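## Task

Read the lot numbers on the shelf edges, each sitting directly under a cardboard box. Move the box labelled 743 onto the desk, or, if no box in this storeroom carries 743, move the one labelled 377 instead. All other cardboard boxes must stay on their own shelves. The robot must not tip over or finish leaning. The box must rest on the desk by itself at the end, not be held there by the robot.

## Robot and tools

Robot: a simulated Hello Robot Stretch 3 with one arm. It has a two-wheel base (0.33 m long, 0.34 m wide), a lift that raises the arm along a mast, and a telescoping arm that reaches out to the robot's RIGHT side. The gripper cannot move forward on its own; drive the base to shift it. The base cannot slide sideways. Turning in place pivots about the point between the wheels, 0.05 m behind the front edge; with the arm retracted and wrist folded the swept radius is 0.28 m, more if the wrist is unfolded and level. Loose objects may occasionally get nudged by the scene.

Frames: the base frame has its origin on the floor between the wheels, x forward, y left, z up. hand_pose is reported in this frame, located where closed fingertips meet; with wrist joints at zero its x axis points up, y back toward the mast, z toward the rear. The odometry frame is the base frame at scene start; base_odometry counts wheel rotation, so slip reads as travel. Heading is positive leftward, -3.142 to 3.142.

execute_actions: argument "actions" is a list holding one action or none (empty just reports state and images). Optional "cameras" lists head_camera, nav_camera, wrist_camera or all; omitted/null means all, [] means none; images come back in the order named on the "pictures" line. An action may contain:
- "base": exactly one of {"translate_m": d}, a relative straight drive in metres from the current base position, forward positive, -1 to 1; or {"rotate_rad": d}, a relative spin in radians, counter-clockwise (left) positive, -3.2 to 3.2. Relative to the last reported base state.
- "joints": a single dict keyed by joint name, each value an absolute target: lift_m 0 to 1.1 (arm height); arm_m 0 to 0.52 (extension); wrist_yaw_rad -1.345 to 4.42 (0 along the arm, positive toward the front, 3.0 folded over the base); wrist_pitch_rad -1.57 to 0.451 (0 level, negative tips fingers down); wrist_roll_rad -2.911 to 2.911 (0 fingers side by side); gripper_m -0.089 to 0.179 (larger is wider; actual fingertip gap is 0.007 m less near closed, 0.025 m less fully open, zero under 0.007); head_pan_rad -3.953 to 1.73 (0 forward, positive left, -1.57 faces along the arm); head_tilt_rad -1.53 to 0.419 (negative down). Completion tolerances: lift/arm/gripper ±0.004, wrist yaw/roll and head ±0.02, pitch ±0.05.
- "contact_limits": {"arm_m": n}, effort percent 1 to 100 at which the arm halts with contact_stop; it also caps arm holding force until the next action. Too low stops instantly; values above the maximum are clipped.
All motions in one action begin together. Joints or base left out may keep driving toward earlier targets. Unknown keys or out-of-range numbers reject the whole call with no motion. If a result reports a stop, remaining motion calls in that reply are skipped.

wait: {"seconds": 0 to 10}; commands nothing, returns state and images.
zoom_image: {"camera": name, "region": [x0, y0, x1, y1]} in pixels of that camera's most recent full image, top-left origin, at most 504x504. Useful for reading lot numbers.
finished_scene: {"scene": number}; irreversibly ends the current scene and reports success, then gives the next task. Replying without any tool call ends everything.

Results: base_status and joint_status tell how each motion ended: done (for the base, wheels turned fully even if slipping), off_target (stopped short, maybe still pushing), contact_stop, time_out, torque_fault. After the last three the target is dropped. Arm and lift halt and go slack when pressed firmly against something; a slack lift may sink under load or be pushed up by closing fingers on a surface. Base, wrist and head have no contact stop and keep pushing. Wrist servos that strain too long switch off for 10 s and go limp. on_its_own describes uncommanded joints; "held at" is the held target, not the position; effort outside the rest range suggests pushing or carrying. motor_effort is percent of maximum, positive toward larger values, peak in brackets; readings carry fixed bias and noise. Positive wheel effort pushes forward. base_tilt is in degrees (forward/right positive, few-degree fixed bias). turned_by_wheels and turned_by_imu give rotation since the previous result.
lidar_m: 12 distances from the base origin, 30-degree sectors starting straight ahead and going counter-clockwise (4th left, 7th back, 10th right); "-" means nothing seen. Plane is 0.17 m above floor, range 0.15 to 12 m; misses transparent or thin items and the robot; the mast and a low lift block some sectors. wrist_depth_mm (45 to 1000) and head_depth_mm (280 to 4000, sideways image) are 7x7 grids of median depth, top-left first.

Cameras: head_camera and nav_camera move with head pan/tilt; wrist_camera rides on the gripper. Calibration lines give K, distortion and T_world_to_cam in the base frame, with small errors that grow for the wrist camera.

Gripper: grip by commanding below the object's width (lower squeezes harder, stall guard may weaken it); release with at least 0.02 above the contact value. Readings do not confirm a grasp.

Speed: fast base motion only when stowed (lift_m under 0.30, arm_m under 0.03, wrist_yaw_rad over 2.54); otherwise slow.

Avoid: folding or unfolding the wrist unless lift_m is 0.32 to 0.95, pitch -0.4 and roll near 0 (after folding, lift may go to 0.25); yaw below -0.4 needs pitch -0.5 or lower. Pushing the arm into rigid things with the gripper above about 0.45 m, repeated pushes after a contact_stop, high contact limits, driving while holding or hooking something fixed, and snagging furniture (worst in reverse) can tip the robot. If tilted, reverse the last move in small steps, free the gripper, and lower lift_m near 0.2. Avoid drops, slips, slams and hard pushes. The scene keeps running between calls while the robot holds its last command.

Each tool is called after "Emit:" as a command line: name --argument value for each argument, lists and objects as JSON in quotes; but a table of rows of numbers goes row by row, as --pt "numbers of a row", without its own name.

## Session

Emit:
execute_actions --actions '[]'

Scene clock: 0.00 s.
base_odometry: x=+0.000 y=+0.000 heading=+0.000 (m, m, rad; odometry frame)
turned_by_wheels: +0.000 (rad since the last result)
turned_by_imu: +0.000 (rad since the last result)
base_tilt: forward=-1.5 right=+0.3 (deg)
lidar_m: 1.31 1.02 0.75 0.73 0.76 1.05 2.99 1.51 1.15 1.54 1.61 1.71
head_depth_mm: 1651 1414 1658 1678 1684 1688 1428 / 1665 1218 1253 1232 1254 1267 1350 / 1653 1450 1672 1691 1588 1576 1343 / 1691 1465 1687 1699 1691 1722 1684 / 1694 1482 1700 1708 1705 1734 1655 / 1705 1493 1704 1712 1744 1731 1661 / 1705 1485 1591 1732 1572 1620 1644
base_status: not commanded
joint_positions: lift_m=+0.549 arm_m=-0.002 wrist_yaw_rad=+2.983 wrist_pitch_rad=-0.577 wrist_roll_rad=+0.008 gripper_m=+0.037 head_pan_rad=+0.018 head_tilt_rad=+0.010
joint_status: not commanded
motor_effort: left_wheel=-1 right_wheel=+0 lift_m=+29 arm_m=+0 wrist_yaw_rad=+1 wrist_pitch_rad=+4 wrist_roll_rad=+0 gripper_m=+0 head_pan_rad=+1 head_tilt_rad=+1 (%)
hand_pose: x=+0.0106 y=+0.0557 z=+0.5281 quat_wxyz=(+0.255, +0.694, +0.146, +0.657) (m; base frame)
wrist_depth_mm: 671 - 730 749 791 836 867 / 749 - 813 832 866 913 - / 828 - 899 951 - - - / 874 851 883 879 878 903 917 / 758 746 - 778 783 798 783 / 684 684 - 693 703 700 693 / 617 630 - 633 626 636 624
pictures: head_camera (sideways: a quarter turn clockwise sets it upright), nav_camera (sideways: a quarter turn counterclockwise sets it upright), wrist_camera
camera_calibration (this result's frames):
head_camera: T_world_to_cam=[[-0.0149304, -0.043658, -0.998935, 1.32376], [-0.0544715, 0.997598, -0.0427854, 0.0595954], [0.998404, 0.0537747, -0.0172726, -0.0258901], [0, 0, 0, 1]] pos_world=[0.0488593, -0.000267221, 1.32446]
nav_camera: T_world_to_cam=[[-0.0294701, 0.00450114, 0.999556, -1.25887], [-0.00405991, -0.999982, 0.00438336, 0.0487643], [0.999557, -0.00392893, 0.0294879, -0.0859964], [0, 0, 0, 1]] pos_world=[0.0490571, 0.0540919, 1.26064]
wrist_camera: T_world_to_cam=[[0.98374, -0.178623, 0.0187197, -0.0209337], [-0.115924, -0.711111, -0.693457, 0.432083], [0.137179, 0.680011, -0.720255, 0.50139], [0, 0, 0, 1]] pos_world=[0.00190221, -0.0374302, 0.661151]
Images, in order (width x height): head_camera 896x504, nav_camera 672x504, wrist_camera 644x364.

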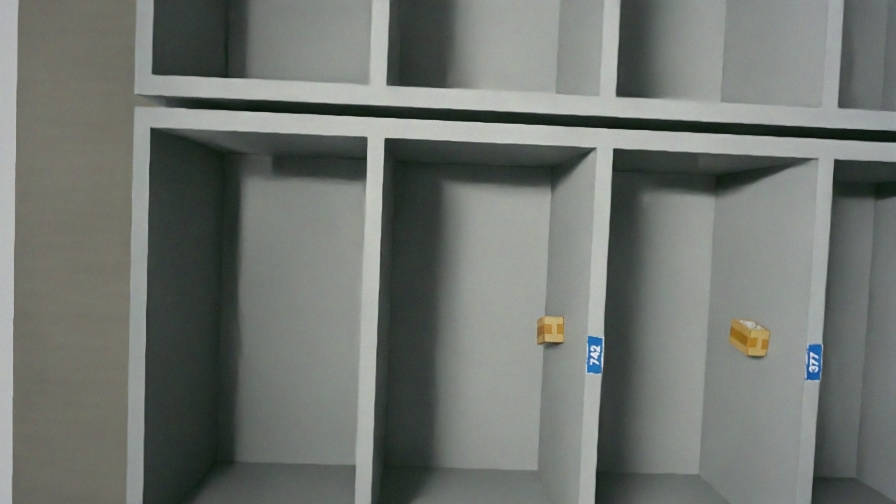

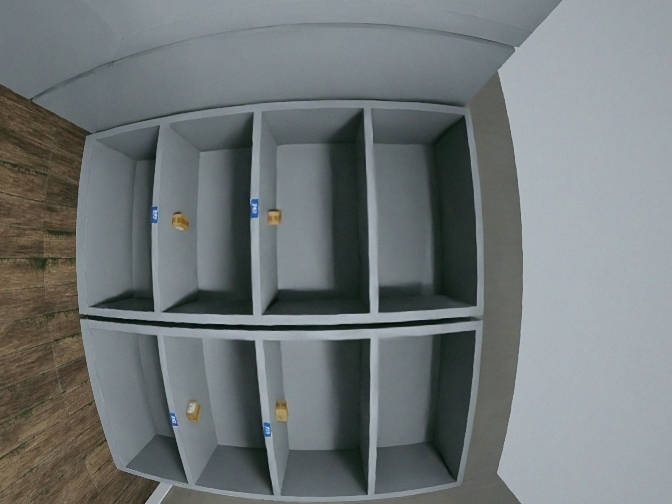

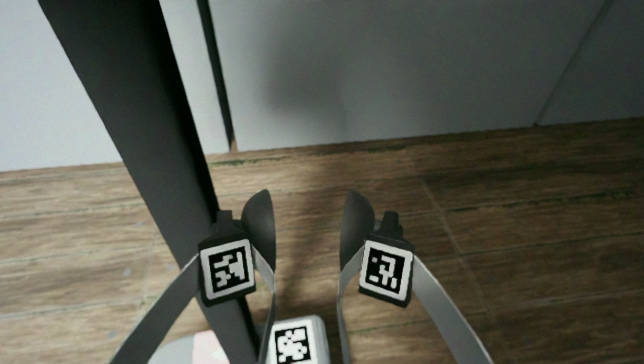

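Emit:
zoom_image --camera "nav_camera" --region '[150, 390, 310, 450]'

Emit:
zoom_image --camera "head_camera" --region '[520, 300, 850, 400]'

Region (150, 390, 310, 450) of nav_camera's 672x504 image, scaled by 3.150, with more detail than that image has; it fills the top 189 rows of this view, and the rest is white.

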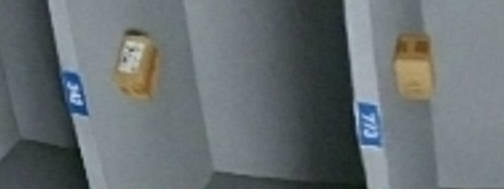

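Region (520, 300, 850, 400) of head_camera's 896x504 image, scaled by 1.527, with more detail than that image has; it fills the top 153 rows of this view, and the rest is white.

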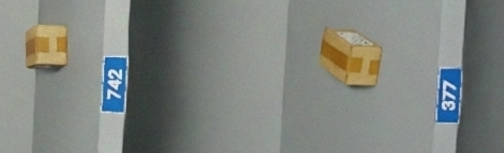

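Emit:
execute_actions --actions '[{"joints": {"lift_m": 0.285, "wrist_pitch_rad": -0.4, "head_pan_rad": -0.5, "head_tilt_rad": -0.3}}]' --cameras '["head_camera", "nav_camera"]'

Scene clock: 6.63 s.
base_odometry: x=+0.000 y=+0.000 heading=+0.000 (m, m, rad; odometry frame)
turned_by_wheels: +0.000 (rad since the last result)
turned_by_imu: +0.001 (rad since the last result)
base_tilt: forward=-1.6 right=+0.3 (deg)
lidar_m: 1.31 1.02 0.75 0.73 0.76 1.05 2.99 1.50 1.15 1.54 1.61 1.71
head_depth_mm: 1801 1923 2016 2068 2179 1828 1443 / 1516 1556 1648 1807 1953 1841 1431 / 1722 1789 1883 1992 2017 1820 1431 / 1647 1740 1826 1990 2019 1755 1422 / 1566 1672 1745 1889 1729 1692 1418 / 1508 1584 1633 1793 1519 1610 1410 / 1068 1136 1236 1338 1428 1628 1407
base_status: not commanded
joint_positions: lift_m=+0.285 arm_m=-0.002 wrist_yaw_rad=+2.983 wrist_pitch_rad=-0.421 wrist_roll_rad=+0.008 gripper_m=+0.037 head_pan_rad=-0.493 head_tilt_rad=-0.296
joint_status: all done
motor_effort: left_wheel=-1(1) right_wheel=+0(0) lift_m=+20(24) arm_m=+0(0) wrist_yaw_rad=+0(0) wrist_pitch_rad=+6(6) wrist_roll_rad=+0(0) gripper_m=+1(1) head_pan_rad=-4(43) head_tilt_rad=-2(21) (%)
hand_pose: x=+0.0141 y=+0.0779 z=+0.2975 quat_wxyz=(+0.203, +0.703, +0.092, +0.675) (m; base frame)
wrist_depth_mm: 643 664 689 725 743 774 799 / 693 - 738 774 808 856 874 / 738 - 780 819 842 838 863 / 647 - 661 666 668 682 690 / 549 538 - 560 572 571 572 / 470 494 - 488 488 487 492 / - - - - 428 432 437
pictures: head_camera (sideways: a quarter turn clockwise sets it upright), nav_camera (sideways: a quarter turn counterclockwise sets it upright)
camera_calibration (this result's frames):
head_camera: T_world_to_cam=[[-0.298631, 0.111131, -0.947876, 1.25863], [0.430065, 0.902309, -0.0297044, 0.0395952], [0.851977, -0.416519, -0.317251, 0.365474], [0, 0, 0, 1]] pos_world=[0.0474617, -0.0233729, 1.31015]
nav_camera: T_world_to_cam=[[0.242765, -0.124679, 0.96204, -1.2113], [-0.490089, -0.871606, 0.0107126, 0.0434921], [0.837184, -0.474086, -0.2727, 0.30836], [0, 0, 0, 1]] pos_world=[0.0572229, 0.0330737, 1.24894]
Images, in order (width x height): head_camera 896x504, nav_camera 672x504.

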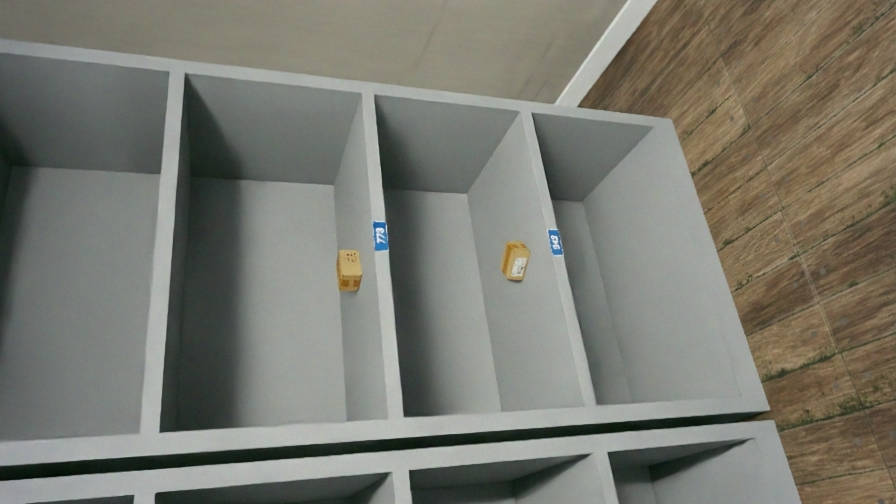

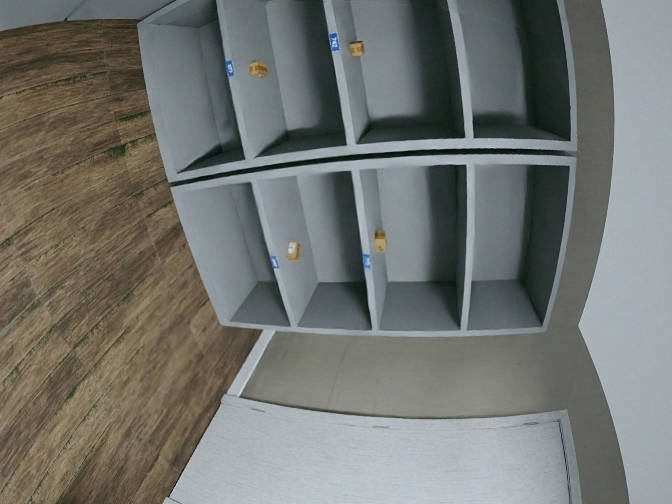

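Emit:
zoom_image --camera "head_camera" --region '[330, 200, 590, 300]'

Region (330, 200, 590, 300) of head_camera's 896x504 image, scaled by 1.938, with more detail than that image has; it fills the top 194 rows of this view, and the rest is white.

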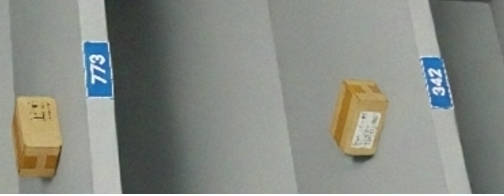

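Emit:
execute_actions --actions '[{"joints": {"head_pan_rad": -2.9, "head_tilt_rad": -0.5}}]' --cameras '["head_camera", "nav_camera"]'

Scene clock: 24.33 s.
base_odometry: x=+0.000 y=+0.000 heading=+0.000 (m, m, rad; odometry frame)
turned_by_wheels: +0.000 (rad since the last result)
turned_by_imu: +0.001 (rad since the last result)
base_tilt: forward=-1.6 right=+0.3 (deg)
lidar_m: 1.31 1.03 0.76 0.73 0.76 1.05 3.00 1.51 1.15 1.54 1.61 1.71
head_depth_mm: 2375 2590 2844 2574 1878 1513 1247 / 2465 2666 2959 2536 1896 1502 1247 / 2533 2768 3020 2540 1868 1489 1250 / 2637 2810 3103 2499 1882 1493 1237 / 2706 2920 3228 2524 1899 1489 1246 / 2669 2922 2968 2485 1874 1473 1238 / 2304 2419 1670 2166 1842 1493 1228
base_status: not commanded
joint_positions: lift_m=+0.285 arm_m=-0.002 wrist_yaw_rad=+2.983 wrist_pitch_rad=-0.421 wrist_roll_rad=+0.008 gripper_m=+0.037 head_pan_rad=-2.893 head_tilt_rad=-0.494
joint_status: all done
motor_effort: left_wheel=-1(1) right_wheel=+0(1) lift_m=+19(20) arm_m=+0(0) wrist_yaw_rad=+0(1) wrist_pitch_rad=+6(6) wrist_roll_rad=+0(0) gripper_m=+0(1) head_pan_rad=-5(59) head_tilt_rad=-2(15) (%)
hand_pose: x=+0.0141 y=+0.0779 z=+0.2975 quat_wxyz=(+0.203, +0.703, +0.092, +0.675) (m; base frame)
wrist_depth_mm: 643 661 696 711 750 775 803 / 682 - 742 772 819 837 904 / 733 - 783 820 847 842 861 / 652 - 658 665 676 680 683 / 547 550 - 568 574 569 579 / 473 490 - 487 491 489 498 / - - - - 426 434 433
pictures: head_camera (sideways: a quarter turn clockwise sets it upright), nav_camera (sideways: a quarter turn counterclockwise sets it upright)
camera_calibration (this result's frames):
head_camera: T_world_to_cam=[[0.469688, 0.164111, -0.867445, 1.149], [0.297175, -0.95462, -0.0196952, 0.0273686], [-0.831312, -0.248532, -0.497143, 0.609838], [0, 0, 0, 1]] pos_world=[-0.0408378, -0.0108726, 1.30041]
nav_camera: T_world_to_cam=[[-0.441151, -0.117274, 0.889737, -1.11276], [-0.229833, 0.973125, 0.0143084, 0.0372264], [-0.867503, -0.198179, -0.456249, 0.557625], [0, 0, 0, 1]] pos_world=[0.00140187, -0.0562139, 1.24395]
Images, in order (width x height): head_camera 896x504, nav_camera 672x504.

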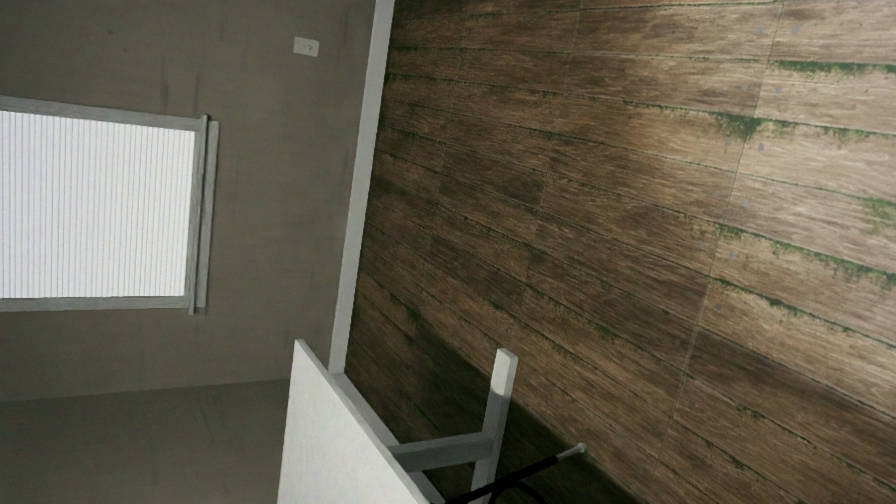

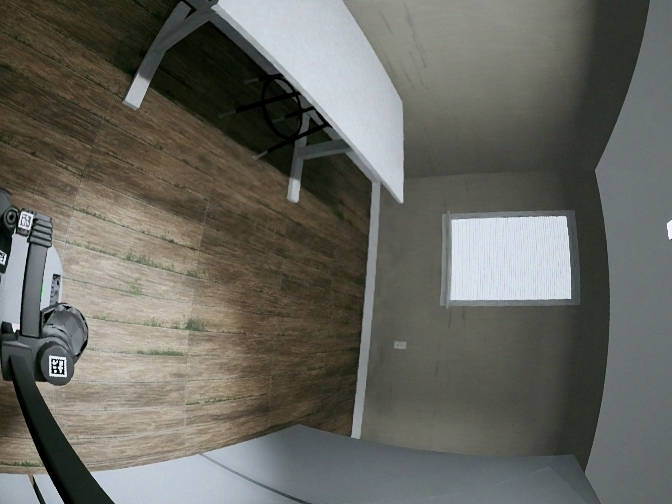

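Emit:
execute_actions --actions '[{"base": {"translate_m": -1.0}, "joints": {"head_pan_rad": -3.6, "head_tilt_rad": -0.5}}]' --cameras '["nav_camera"]'

Emit:
execute_actions --actions '[{"base": {"translate_m": -1.0}, "joints": {"head_pan_rad": 1.6, "head_tilt_rad": -0.5}}]' --cameras '["nav_camera", "head_camera"]'

Scene clock: 31.13 s.
base_odometry: x=-1.000 y=+0.000 heading=+0.000 (m, m, rad; odometry frame)
turned_by_wheels: +0.000 (rad since the last result)
turned_by_imu: +0.008 (rad since the last result)
base_tilt: forward=-1.6 right=+0.3 (deg)
lidar_m: 2.31 1.04 0.77 0.74 0.78 1.08 1.99 2.08 1.24 0.94 1.25 2.22
head_depth_mm: 921 973 1021 1085 1147 1221 1242 / 2003 2138 2332 1293 1393 1421 1248 / 1884 2080 2323 2484 1877 1507 1248 / 1807 1982 2215 2375 1874 1507 1236 / 1729 1891 2084 2289 1861 1476 1231 / 1675 1817 2000 2219 1870 1496 1232 / 1619 1764 1916 2115 1855 1491 1219
base_status: done
joint_positions: lift_m=+0.285 arm_m=-0.002 wrist_yaw_rad=+2.983 wrist_pitch_rad=-0.420 wrist_roll_rad=+0.008 gripper_m=+0.037 head_pan_rad=-3.593 head_tilt_rad=-0.495
joint_status: all done
motor_effort: left_wheel=-2(12) right_wheel=+1(9) lift_m=+19(20) arm_m=+0(0) wrist_yaw_rad=-1(1) wrist_pitch_rad=+6(7) wrist_roll_rad=+0(0) gripper_m=+1(0) head_pan_rad=-5(51) head_tilt_rad=-2(3) (%)
hand_pose: x=+0.0141 y=+0.0780 z=+0.2977 quat_wxyz=(+0.202, +0.704, +0.092, +0.675) (m; base frame)
wrist_depth_mm: 647 675 694 719 748 781 816 / 695 - 761 778 841 863 896 / 745 - 795 814 824 851 855 / 651 - 655 670 683 684 677 / 543 546 - 557 577 566 575 / 477 485 - 482 489 493 498 / - - - - 429 433 434
pictures: nav_camera (sideways: a quarter turn counterclockwise sets it upright)
camera_calibration (this result's frames):
nav_camera: T_world_to_cam=[[-0.413778, 0.195005, 0.889247, -1.11229], [0.451292, 0.892261, 0.0143265, 0.033048], [-0.790647, 0.407238, -0.457203, 0.558398], [0, 0, 0, 1]] pos_world=[-0.0336598, -0.0399868, 1.24393]
Images, in order (width x height): nav_camera 672x504.

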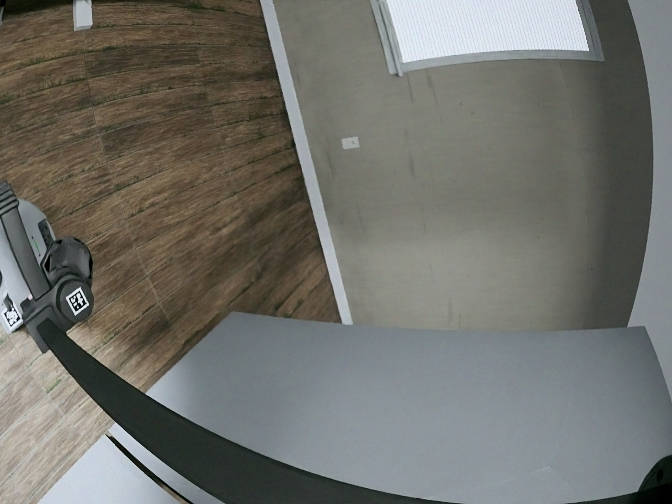

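Scene clock: 36.13 s.
base_odometry: x=-2.000 y=+0.000 heading=+0.000 (m, m, rad; odometry frame)
turned_by_wheels: +0.000 (rad since the last result)
turned_by_imu: +0.008 (rad since the last result)
base_tilt: forward=-1.6 right=+0.3 (deg)
lidar_m: 2.72 1.06 0.79 0.77 1.37 1.02 0.99 1.04 1.45 1.53 1.14 1.94
head_depth_mm: 601 661 732 820 929 1072 1211 / 607 666 738 824 939 1088 1222 / 915 699 766 849 953 1106 1208 / 1859 2044 2266 2399 1876 1488 1239 / 1879 2063 2272 2472 1857 1487 1235 / 1910 2089 2314 2441 1853 1473 1235 / 1896 2094 2272 2307 1852 1527 -
base_status: done
joint_positions: lift_m=+0.285 arm_m=-0.002 wrist_yaw_rad=+2.983 wrist_pitch_rad=-0.420 wrist_roll_rad=+0.008 gripper_m=+0.037 head_pan_rad=+1.593 head_tilt_rad=-0.495
joint_status: all done
motor_effort: left_wheel=-3(13) right_wheel=+2(8) lift_m=+20(20) arm_m=+0(0) wrist_yaw_rad=+0(0) wrist_pitch_rad=+6(6) wrist_roll_rad=+0(0) gripper_m=+0(1) head_pan_rad=+4(57) head_tilt_rad=-3(2) (%)
hand_pose: x=+0.0141 y=+0.0780 z=+0.2977 quat_wxyz=(+0.202, +0.704, +0.091, +0.675) (m; base frame)
wrist_depth_mm: - - - 751 762 806 837 / - - - 809 842 895 931 / 787 - 802 811 841 839 853 / 644 - 660 675 675 687 687 / 544 549 - 560 580 566 582 / 471 486 - 488 494 490 496 / - - - - 430 436 437
pictures: head_camera (sideways: a quarter turn clockwise sets it upright), nav_camera (sideways: a quarter turn counterclockwise sets it upright)
camera_calibration (this result's frames):
head_camera: T_world_to_cam=[[0.0543088, -0.495546, -0.866882, 1.1508], [-0.996997, -0.0749159, -0.0196352, 0.0351848], [-0.0552131, 0.865345, -0.498126, 0.606383], [0, 0, 0, 1]] pos_world=[0.00606107, 0.0481789, 1.30035]
nav_camera: T_world_to_cam=[[-0.0150885, 0.457233, 0.889219, -1.11468], [0.999884, 0.00513182, 0.0143276, 0.0297002], [0.00198773, 0.889332, -0.457258, 0.553634], [0, 0, 0, 1]] pos_world=[-0.0476162, 0.0171532, 1.24393]
Images, in order (width x height): head_camera 896x504, nav_camera 672x504.

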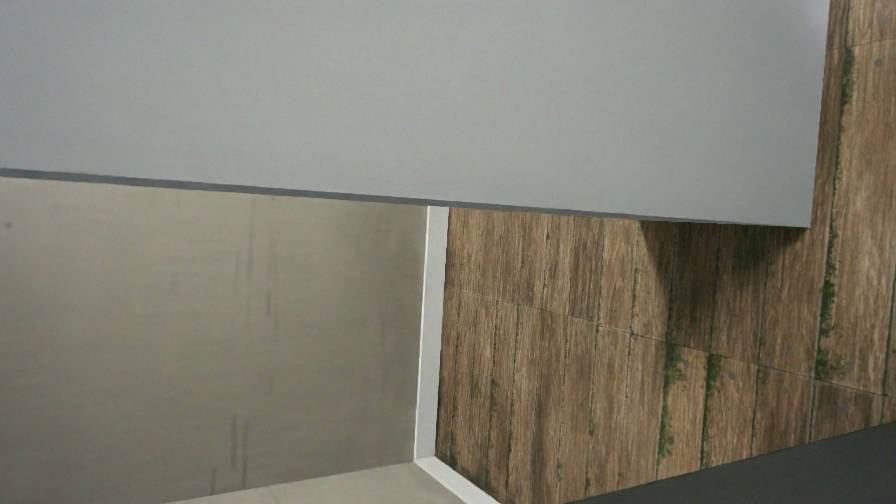

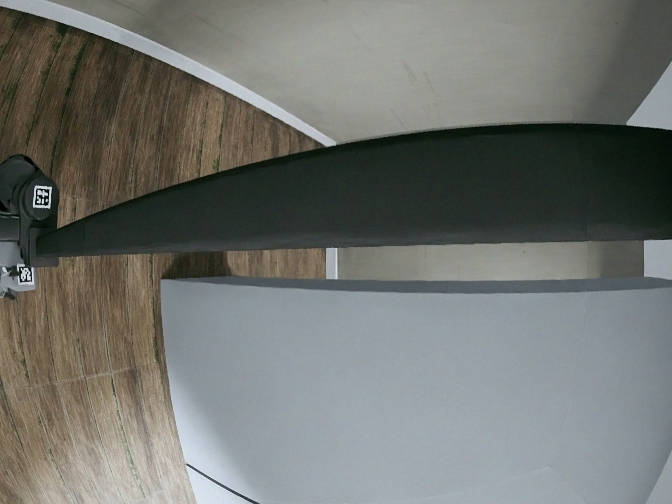

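Emit:
execute_actions --actions '[{"base": {"rotate_rad": 2.0}, "joints": {"head_pan_rad": -0.6, "head_tilt_rad": -0.5}}]' --cameras '[]'

Emit:
execute_actions --actions '[{"base": {"translate_m": 1.0}, "joints": {"head_pan_rad": -1.0, "head_tilt_rad": -0.5}}]' --cameras '["nav_camera"]'

Scene clock: 44.97 s.
base_odometry: x=-2.000 y=+0.000 heading=+2.000 (m, m, rad; odometry frame)
turned_by_wheels: +2.000 (rad since the last result)
turned_by_imu: +2.009 (rad since the last result)
base_tilt: forward=-1.6 right=+0.3 (deg)
lidar_m: 1.51 1.05 0.99 1.01 1.32 1.53 1.15 1.21 3.31 1.17 0.81 0.77
head_depth_mm: 635 698 780 881 1014 1184 1253 / 628 691 770 867 993 1165 1244 / 621 684 759 855 979 1145 1251 / 614 677 750 838 962 1117 1230 / 1773 1965 2224 2376 1812 1453 1249 / 1844 2017 2232 2392 1879 1485 1238 / 1814 1973 2155 2377 1851 1482 1234
base_status: done
joint_positions: lift_m=+0.285 arm_m=-0.002 wrist_yaw_rad=+2.983 wrist_pitch_rad=-0.420 wrist_roll_rad=+0.008 gripper_m=+0.037 head_pan_rad=-0.593 head_tilt_rad=-0.495
joint_status: all done
motor_effort: left_wheel=-3(12) right_wheel=+3(15) lift_m=+20(20) arm_m=+0(0) wrist_yaw_rad=-1(0) wrist_pitch_rad=+7(7) wrist_roll_rad=+0(0) gripper_m=+0(0) head_pan_rad=-4(58) head_tilt_rad=-1(4) (%)
hand_pose: x=+0.0141 y=+0.0780 z=+0.2977 quat_wxyz=(+0.202, +0.704, +0.091, +0.675) (m; base frame)
wrist_depth_mm: - - - - 892 856 811 / - - - - - 909 843 / 786 - 816 822 825 848 853 / 648 - 656 670 680 679 685 / 543 548 - 560 574 564 574 / 477 492 - 482 490 493 495 / - - - - 425 434 439
pictures: none
No camera images: the call's "cameras" was empty. Leave "cameras" out to get every camera's image.

Scene clock: 50.07 s.
base_odometry: x=-2.416 y=+0.910 heading=+2.000 (m, m, rad; odometry frame)
turned_by_wheels: +0.000 (rad since the last result)
turned_by_imu: -0.006 (rad since the last result)
base_tilt: forward=-1.6 right=+0.3 (deg)
lidar_m: 0.85 0.58 0.55 0.56 0.73 1.70 2.15 2.85 0.47 0.48 1.41 1.33
head_depth_mm: 1522 1704 1942 2211 1900 715 760 / 1417 1576 1778 2033 1880 1498 1252 / 1339 1473 1662 1899 1873 1508 1246 / 1270 1396 1542 1728 1846 1490 1236 / 1197 1310 1437 1609 1761 1492 1238 / 1137 1235 1369 1508 1673 1495 1241 / 1080 1167 1284 1409 1564 1488 1235
base_status: done
joint_positions: lift_m=+0.285 arm_m=-0.002 wrist_yaw_rad=+2.983 wrist_pitch_rad=-0.420 wrist_roll_rad=+0.008 gripper_m=+0.037 head_pan_rad=-0.993 head_tilt_rad=-0.495
joint_status: all done
motor_effort: left_wheel=-2(8) right_wheel=+2(12) lift_m=+20(20) arm_m=+0(0) wrist_yaw_rad=+0(0) wrist_pitch_rad=+6(6) wrist_roll_rad=+0(0) gripper_m=+0(1) head_pan_rad=-4(39) head_tilt_rad=-2(2) (%)
hand_pose: x=+0.0141 y=+0.0780 z=+0.2977 quat_wxyz=(+0.202, +0.704, +0.091, +0.675) (m; base frame)
wrist_depth_mm: 722 629 601 560 525 496 463 / 792 - 653 607 570 530 500 / 781 - 712 657 614 584 531 / 648 - 658 670 648 615 578 / 549 557 - 555 569 577 576 / 476 489 - 486 489 493 495 / - - - - 427 437 436
pictures: nav_camera (sideways: a quarter turn counterclockwise sets it upright)
camera_calibration (this result's frames):
nav_camera: T_world_to_cam=[[0.254106, -0.38044, 0.889211, -1.11631], [-0.846626, -0.531995, 0.0143279, 0.0409636], [0.467604, -0.75647, -0.457273, 0.550814], [0, 0, 0, 1]] pos_world=[0.0607794, 0.0137762, 1.24393]
Images, in order (width x height): nav_camera 672x504.

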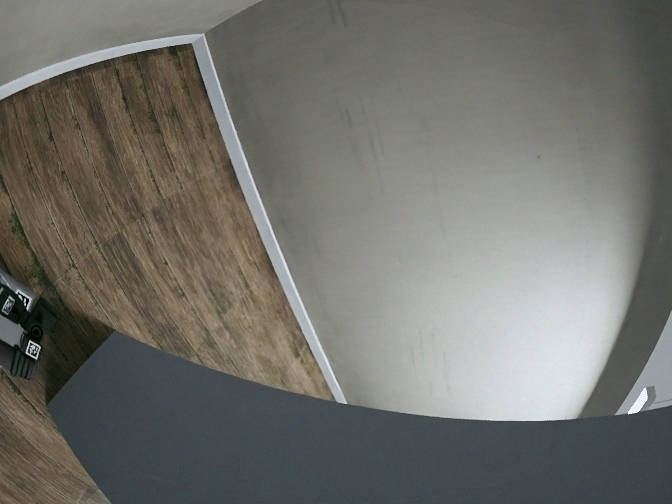

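Emit:
execute_actions --actions '[{"base": {"rotate_rad": -0.846}}]' --cameras '[]'

Emit:
execute_actions --actions '[{"base": {"translate_m": 1.0}, "joints": {"head_pan_rad": -1.9, "head_tilt_rad": -0.45}}]' --cameras '["head_camera", "nav_camera"]'

Scene clock: 55.13 s.
base_odometry: x=-2.416 y=+0.910 heading=+1.154 (m, m, rad; odometry frame)
turned_by_wheels: -0.846 (rad since the last result)
turned_by_imu: -0.850 (rad since the last result)
base_tilt: forward=-1.6 right=+0.3 (deg)
lidar_m: 1.35 1.34 0.70 0.56 0.55 0.60 0.91 2.19 2.14 0.48 0.47 0.51
head_depth_mm: 347 378 416 464 524 621 1217 / 353 387 427 477 538 618 726 / 361 396 438 490 555 641 759 / 369 404 447 502 571 666 792 / 376 414 461 516 591 693 829 / 384 423 472 533 612 720 879 / 394 434 485 548 654 1438 1229
base_status: done
joint_positions: lift_m=+0.285 arm_m=-0.002 wrist_yaw_rad=+2.983 wrist_pitch_rad=-0.420 wrist_roll_rad=+0.008 gripper_m=+0.037 head_pan_rad=-0.993 head_tilt_rad=-0.495
joint_status: not commanded
motor_effort: left_wheel=+2(12) right_wheel=-3(8) lift_m=+20(20) arm_m=+0(0) wrist_yaw_rad=-1(1) wrist_pitch_rad=+6(6) wrist_roll_rad=+0(0) gripper_m=+1(0) head_pan_rad=-4(4) head_tilt_rad=-2(2) (%)
hand_pose: x=+0.0141 y=+0.0780 z=+0.2977 quat_wxyz=(+0.202, +0.704, +0.091, +0.675) (m; base frame)
wrist_depth_mm: - 510 554 637 753 940 - / 460 - 602 694 841 - - / 495 - 646 765 835 836 848 / 522 - 653 671 673 683 683 / 541 553 - 559 578 565 582 / 474 492 - 484 489 495 500 / - - - - 429 435 435
pictures: none
No camera images: the call's "cameras" was empty. Leave "cameras" out to get every camera's image.

Scene clock: 60.23 s.
base_odometry: x=-2.011 y=+1.824 heading=+1.154 (m, m, rad; odometry frame)
turned_by_wheels: +0.000 (rad since the last result)
turned_by_imu: -0.006 (rad since the last result)
base_tilt: forward=-1.6 right=+0.3 (deg)
lidar_m: 0.42 0.41 0.44 0.67 0.95 1.02 1.54 0.61 1.14 1.13 1.11 0.52
head_depth_mm: 993 1069 1052 780 1171 922 1181 / 1088 1168 1044 1358 1120 979 1201 / 1109 1230 1035 1451 1164 1405 1221 / 1023 1120 1119 1372 1251 1459 1278 / 945 1034 1113 1255 1431 1481 1270 / 1082 1504 1937 1658 1826 1537 1264 / 1635 1743 1951 2087 1938 1545 1257
base_status: done
joint_positions: lift_m=+0.285 arm_m=-0.002 wrist_yaw_rad=+2.983 wrist_pitch_rad=-0.420 wrist_roll_rad=+0.008 gripper_m=+0.037 head_pan_rad=-1.893 head_tilt_rad=-0.458
joint_status: all done
motor_effort: left_wheel=+2(14) right_wheel=-3(7) lift_m=+20(20) arm_m=+0(0) wrist_yaw_rad=+0(0) wrist_pitch_rad=+6(6) wrist_roll_rad=+0(0) gripper_m=+0(0) head_pan_rad=-5(57) head_tilt_rad=+4(10) (%)
hand_pose: x=+0.0141 y=+0.0780 z=+0.2977 quat_wxyz=(+0.202, +0.704, +0.091, +0.675) (m; base frame)
wrist_depth_mm: 702 848 906 716 524 414 341 / 749 - 944 769 554 434 351 / 768 - 816 765 586 453 368 / 641 - 655 672 608 475 382 / 551 550 - 561 561 489 400 / 474 486 - 482 496 478 409 / - - - - 428 435 416
pictures: head_camera (sideways: a quarter turn clockwise sets it upright), nav_camera (sideways: a quarter turn counterclockwise sets it upright)
camera_calibration (this result's frames):
head_camera: T_world_to_cam=[[0.105751, 0.453963, -0.884723, 1.17375], [0.963582, -0.266539, -0.0215876, 0.0257681], [-0.245613, -0.850221, -0.465617, 0.565244], [0, 0, 0, 1]] pos_world=[-0.0101237, -0.0453896, 1.30219]
nav_camera: T_world_to_cam=[[-0.129493, -0.403904, 0.90559, -1.13534], [-0.942837, 0.332973, 0.013691, 0.0423789], [-0.307067, -0.852051, -0.423933, 0.512156], [0, 0, 0, 1]] pos_world=[0.0502038, -0.0362974, 1.24469]
Images, in order (width x height): head_camera 896x504, nav_camera 672x504.

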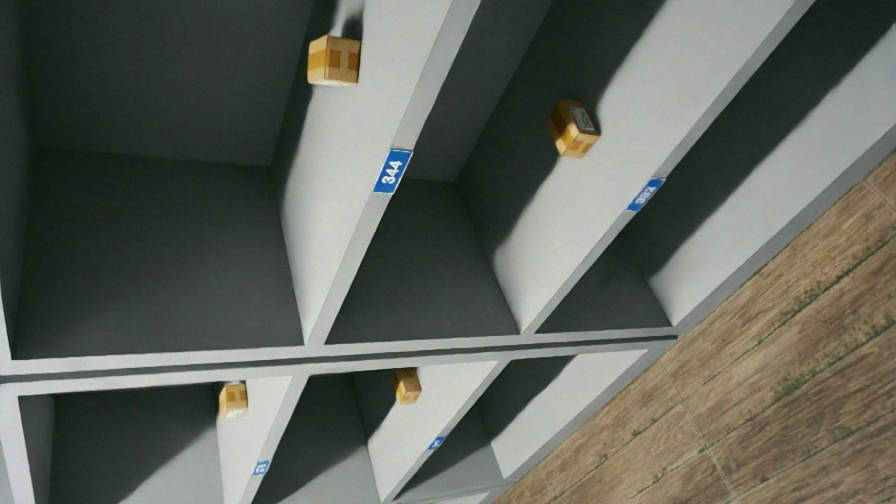

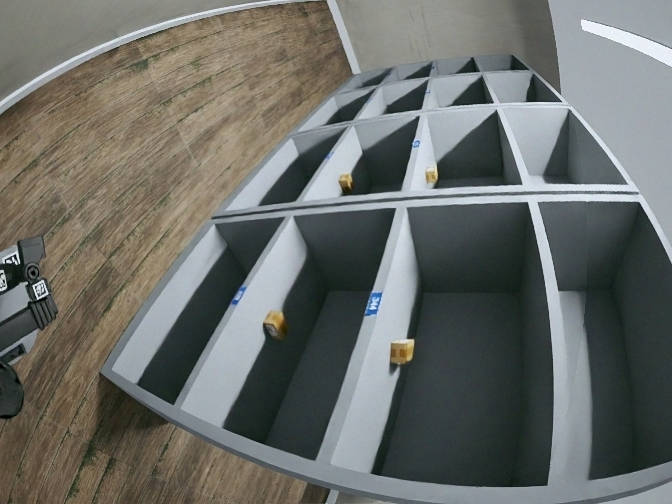

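Emit:
zoom_image --camera "head_camera" --region '[230, 420, 470, 500]'

Emit:
zoom_image --camera "head_camera" --region '[600, 160, 700, 230]'

Region (230, 420, 470, 500) of head_camera's 896x504 image, scaled by 2.100, with more detail than that image has.

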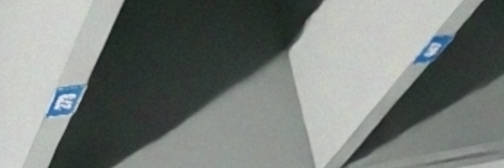

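Region (600, 160, 700, 230) of head_camera's 896x504 image, scaled by 5.040, with more detail than that image has; it fills the top 353 rows of this view, and the rest is white.

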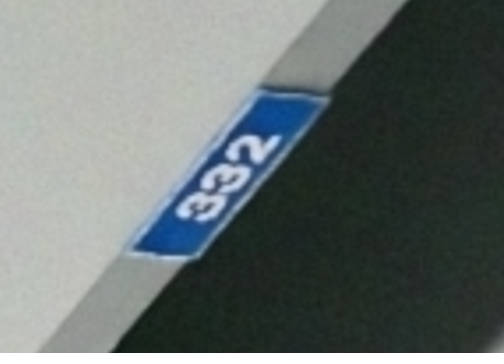

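Emit:
zoom_image --camera "head_camera" --region '[240, 450, 290, 485]'

Emit:
zoom_image --camera "head_camera" --region '[412, 426, 462, 461]'

Region (240, 450, 290, 485) of head_camera's 896x504 image, scaled by 10.080, with more detail than that image has; it fills the top 353 rows of this view, and the rest is white.

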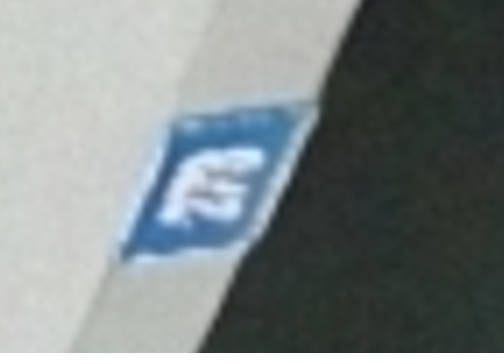

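Region (412, 426, 462, 461) of head_camera's 896x504 image, scaled by 10.080, with more detail than that image has; it fills the top 353 rows of this view, and the rest is white.

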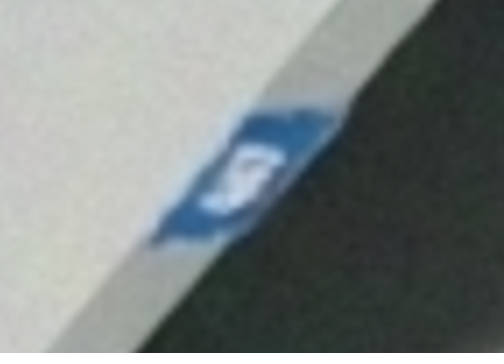

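Emit:
execute_actions --actions '[{"base": {"rotate_rad": -1.156}, "joints": {"head_pan_rad": -0.75, "head_tilt_rad": -0.45}}]' --cameras '[]'

Emit:
execute_actions --actions '[{"base": {"translate_m": 1.0}}]' --cameras '["head_camera"]'

Scene clock: 66.73 s.
base_odometry: x=-2.011 y=+1.824 heading=-0.002 (m, m, rad; odometry frame)
turned_by_wheels: -1.156 (rad since the last result)
turned_by_imu: -1.160 (rad since the last result)
base_tilt: forward=-1.6 right=+0.3 (deg)
lidar_m: 1.55 0.58 0.42 0.41 0.43 0.59 0.94 0.98 1.35 0.61 1.10 1.13
head_depth_mm: 976 1044 1054 735 1176 918 1167 / 1065 1144 1044 1295 1124 976 1208 / 1132 1235 1039 1437 1133 1374 1233 / 1042 1142 1110 1385 1205 1453 1275 / 955 1040 1116 1262 1387 1502 1274 / 946 1068 1219 1580 1790 1537 1261 / 1654 1744 1934 2055 1934 1530 1263
base_status: done
joint_positions: lift_m=+0.285 arm_m=-0.002 wrist_yaw_rad=+2.983 wrist_pitch_rad=-0.420 wrist_roll_rad=+0.008 gripper_m=+0.037 head_pan_rad=-0.757 head_tilt_rad=-0.457
joint_status: all done
motor_effort: left_wheel=+2(11) right_wheel=-2(11) lift_m=+20(20) arm_m=+0(0) wrist_yaw_rad=+0(1) wrist_pitch_rad=+6(6) wrist_roll_rad=+0(0) gripper_m=+1(1) head_pan_rad=+5(58) head_tilt_rad=+3(5) (%)
hand_pose: x=+0.0141 y=+0.0780 z=+0.2977 quat_wxyz=(+0.202, +0.704, +0.091, +0.675) (m; base frame)
wrist_depth_mm: - 393 403 422 437 462 484 / 410 - 437 461 482 509 535 / 443 - 478 508 531 566 593 / 482 - 523 547 577 610 644 / 514 529 - 563 575 565 578 / 474 491 - 482 488 490 496 / - - - - 425 437 436
pictures: none
No camera images: the call's "cameras" was empty. Leave "cameras" out to get every camera's image.

Scene clock: 71.83 s.
base_odometry: x=-1.011 y=+1.822 heading=-0.002 (m, m, rad; odometry frame)
turned_by_wheels: +0.000 (rad since the last result)
turned_by_imu: -0.006 (rad since the last result)
base_tilt: forward=-1.6 right=+0.3 (deg)
lidar_m: 1.57 0.58 0.42 0.41 0.42 0.58 1.60 1.07 1.10 0.61 1.10 1.08
head_depth_mm: 977 1048 1055 739 1172 921 1174 / 1065 1146 1049 1313 1169 982 1203 / 1061 1182 1043 1422 1165 1378 1224 / 972 1064 1081 1311 1209 1454 1262 / 894 976 1064 1195 1329 1468 1266 / 1062 1512 1349 1578 1834 1527 1269 / 1592 1702 1860 1971 1921 1532 1264
base_status: done
joint_positions: lift_m=+0.285 arm_m=-0.002 wrist_yaw_rad=+2.983 wrist_pitch_rad=-0.419 wrist_roll_rad=+0.008 gripper_m=+0.037 head_pan_rad=-0.757 head_tilt_rad=-0.457
joint_status: not commanded
motor_effort: left_wheel=+2(13) right_wheel=-2(8) lift_m=+20(20) arm_m=+0(1) wrist_yaw_rad=+0(0) wrist_pitch_rad=+6(6) wrist_roll_rad=+0(0) gripper_m=+1(0) head_pan_rad=+5(5) head_tilt_rad=+3(3) (%)
hand_pose: x=+0.0141 y=+0.0780 z=+0.2977 quat_wxyz=(+0.202, +0.704, +0.091, +0.675) (m; base frame)
wrist_depth_mm: - 391 402 418 435 458 481 / 402 - 435 455 479 502 529 / 438 - 479 500 529 567 592 / 475 - 522 545 572 617 637 / 512 522 - 563 573 576 573 / 477 489 - 489 485 496 498 / - - - - 430 436 434
pictures: head_camera (sideways: a quarter turn clockwise sets it upright)
camera_calibration (this result's frames):
head_camera: T_world_to_cam=[[-0.366852, 0.28695, -0.884917, 1.17689], [0.647783, 0.761518, -0.0216095, 0.027723], [0.66768, -0.581162, -0.465246, 0.55919], [0, 0, 0, 1]] pos_world=[0.0404256, -0.0338402, 1.30221]
Images, in order (width x height): head_camera 896x504.

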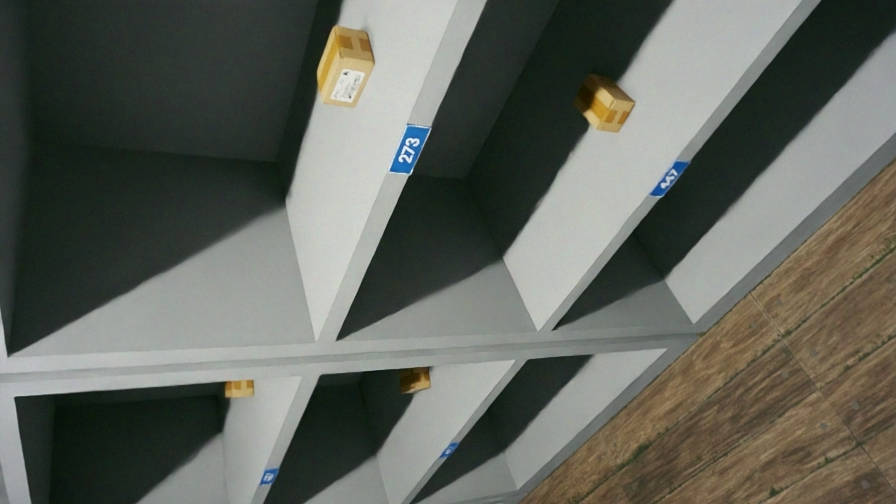

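Emit:
zoom_image --camera "head_camera" --region '[230, 440, 320, 504]'

Emit:
zoom_image --camera "head_camera" --region '[410, 420, 500, 484]'

Emit:
zoom_image --camera "head_camera" --region '[620, 145, 720, 215]'

Region (230, 440, 320, 504) of head_camera's 896x504 image, scaled by 5.600, with more detail than that image has; it fills the top 358 rows of this view, and the rest is white.

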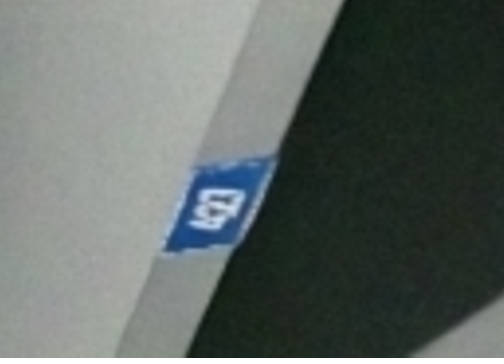

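Region (410, 420, 500, 484) of head_camera's 896x504 image, scaled by 5.600, with more detail than that image has; it fills the top 358 rows of this view, and the rest is white.

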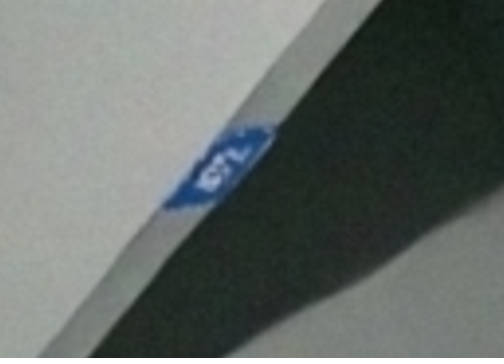

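Region (620, 145, 720, 215) of head_camera's 896x504 image, scaled by 5.040, with more detail than that image has; it fills the top 353 rows of this view, and the rest is white.

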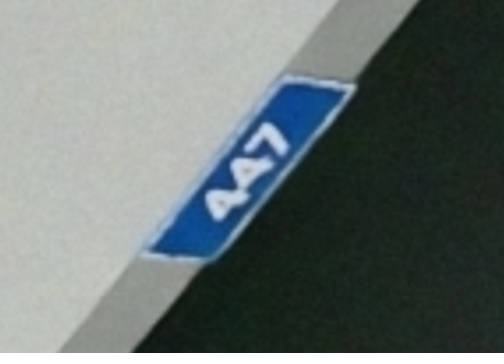

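Emit:
execute_actions --actions '[{"base": {"translate_m": 1.0}, "joints": {"head_pan_rad": -0.78}}]' --cameras '["head_camera"]'

Scene clock: 79.93 s.
base_odometry: x=-0.011 y=+1.820 heading=-0.002 (m, m, rad; odometry frame)
turned_by_wheels: +0.000 (rad since the last result)
turned_by_imu: -0.006 (rad since the last result)
base_tilt: forward=-1.6 right=+0.3 (deg)
lidar_m: 1.63 0.58 0.42 0.41 0.42 0.58 1.57 1.13 1.10 0.60 1.10 1.03
head_depth_mm: 959 1025 1048 736 1169 923 1147 / 1043 1120 1044 1271 1173 978 1193 / 1006 1122 1031 1376 1165 1370 1210 / 920 1005 1034 1242 1199 1438 1265 / 845 921 1009 1133 1276 1434 1267 / 1065 1727 1357 1574 1831 1538 1269 / 1547 1689 1811 1849 1884 1535 1261
base_status: done
joint_positions: lift_m=+0.285 arm_m=-0.002 wrist_yaw_rad=+2.983 wrist_pitch_rad=-0.419 wrist_roll_rad=+0.008 gripper_m=+0.037 head_pan_rad=-0.773 head_tilt_rad=-0.457
joint_status: all done
motor_effort: left_wheel=+2(13) right_wheel=-3(8) lift_m=+20(20) arm_m=+0(0) wrist_yaw_rad=+0(0) wrist_pitch_rad=+7(6) wrist_roll_rad=+0(0) gripper_m=+1(1) head_pan_rad=-5(9) head_tilt_rad=+3(3) (%)
hand_pose: x=+0.0141 y=+0.0780 z=+0.2977 quat_wxyz=(+0.202, +0.704, +0.091, +0.675) (m; base frame)
wrist_depth_mm: - 394 402 424 437 465 489 / 403 - 436 455 484 515 544 / 436 - 476 508 534 571 604 / 478 - 521 551 574 624 651 / 511 526 - 556 578 573 579 / 472 489 - 490 493 493 492 / - - - - 429 433 435
pictures: head_camera (sideways: a quarter turn clockwise sets it upright)
camera_calibration (this result's frames):
head_camera: T_world_to_cam=[[-0.36225, 0.292695, -0.884932, 1.17688], [0.659742, 0.751181, -0.0216112, 0.0276522], [0.658419, -0.591656, -0.465218, 0.55921], [0, 0, 0, 1]] pos_world=[0.0398863, -0.0343787, 1.30221]
Images, in order (width x height): head_camera 896x504.

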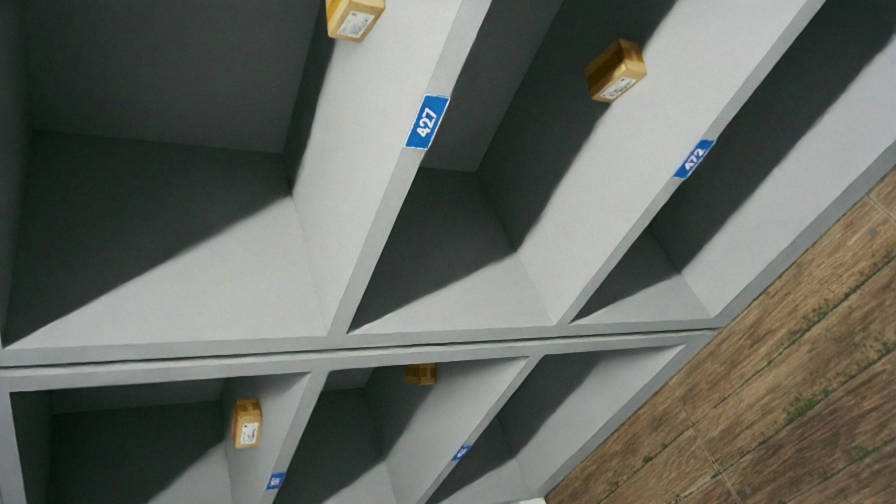

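Emit:
zoom_image --camera "head_camera" --region '[235, 440, 325, 504]'

Emit:
zoom_image --camera "head_camera" --region '[420, 420, 510, 484]'

Emit:
zoom_image --camera "head_camera" --region '[650, 125, 750, 195]'

Region (235, 440, 325, 504) of head_camera's 896x504 image, scaled by 5.600, with more detail than that image has; it fills the top 358 rows of this view, and the rest is white.

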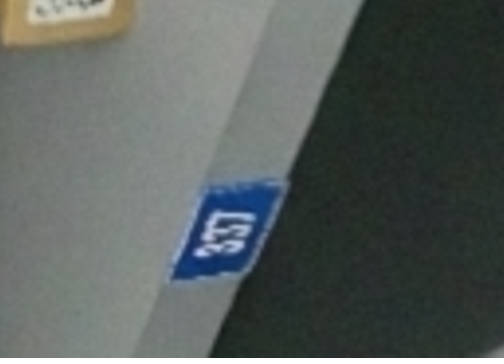

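Region (420, 420, 510, 484) of head_camera's 896x504 image, scaled by 5.600, with more detail than that image has; it fills the top 358 rows of this view, and the rest is white.

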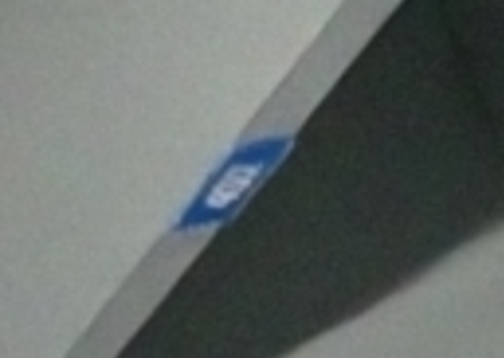

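Region (650, 125, 750, 195) of head_camera's 896x504 image, scaled by 5.040, with more detail than that image has; it fills the top 353 rows of this view, and the rest is white.

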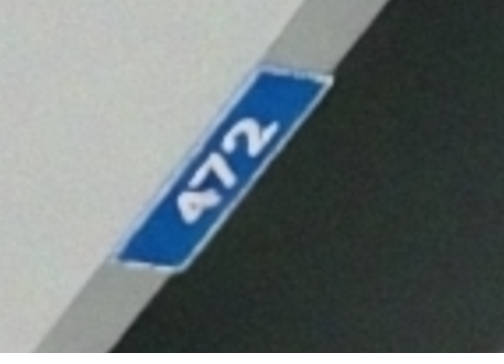

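Emit:
execute_actions --actions '[{"joints": {"head_tilt_rad": 0.06}}]' --cameras '["head_camera"]'

Scene clock: 92.00 s.
base_odometry: x=-0.011 y=+1.820 heading=-0.002 (m, m, rad; odometry frame)
turned_by_wheels: +0.000 (rad since the last result)
turned_by_imu: +0.001 (rad since the last result)
base_tilt: forward=-1.6 right=+0.4 (deg)
lidar_m: 1.62 0.58 0.42 0.41 0.42 0.58 1.57 1.13 1.10 0.60 1.10 1.02
head_depth_mm: 864 1095 1056 1076 1075 787 654 / 871 1177 1176 1181 1178 834 1132 / 878 1184 1201 1235 1231 830 1224 / 931 1085 1066 1100 1110 952 1129 / 1567 1004 991 990 997 991 1015 / 1733 1265 1896 1870 1225 1464 1145 / 1764 1624 1787 1795 1762 1747 1382
base_status: not commanded
joint_positions: lift_m=+0.285 arm_m=-0.002 wrist_yaw_rad=+2.983 wrist_pitch_rad=-0.419 wrist_roll_rad=+0.008 gripper_m=+0.037 head_pan_rad=-0.773 head_tilt_rad=+0.046
joint_status: all done
motor_effort: left_wheel=+2(2) right_wheel=-2(3) lift_m=+20(20) arm_m=+0(0) wrist_yaw_rad=+1(0) wrist_pitch_rad=+6(6) wrist_roll_rad=+0(0) gripper_m=+1(0) head_pan_rad=-5(4) head_tilt_rad=+6(31) (%)
hand_pose: x=+0.0141 y=+0.0780 z=+0.2977 quat_wxyz=(+0.202, +0.704, +0.091, +0.675) (m; base frame)
wrist_depth_mm: - 389 406 419 444 463 490 / 401 - 436 460 485 509 539 / 438 - 480 507 539 569 604 / 479 - 522 547 582 616 645 / 514 521 - 562 572 575 578 / 475 489 - 486 491 490 490 / - - - - 431 430 437
pictures: head_camera (sideways: a quarter turn clockwise sets it upright)
camera_calibration (this result's frames):
head_camera: T_world_to_cam=[[-0.0158366, -0.0451676, -0.998854, 1.32371], [0.671995, 0.739243, -0.0440824, 0.0568546], [0.740387, -0.671923, 0.0186453, -0.0710773], [0, 0, 0, 1]] pos_world=[0.0353818, -0.029999, 1.32602]
Images, in order (width x height): head_camera 896x504.

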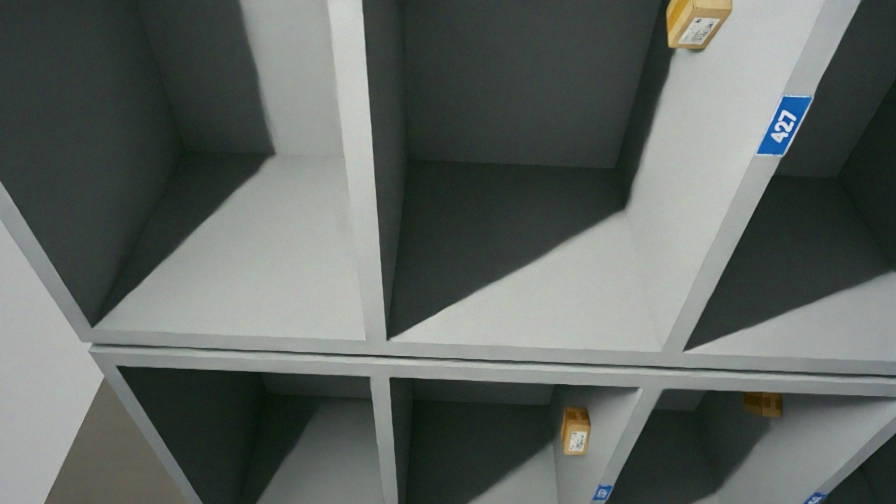

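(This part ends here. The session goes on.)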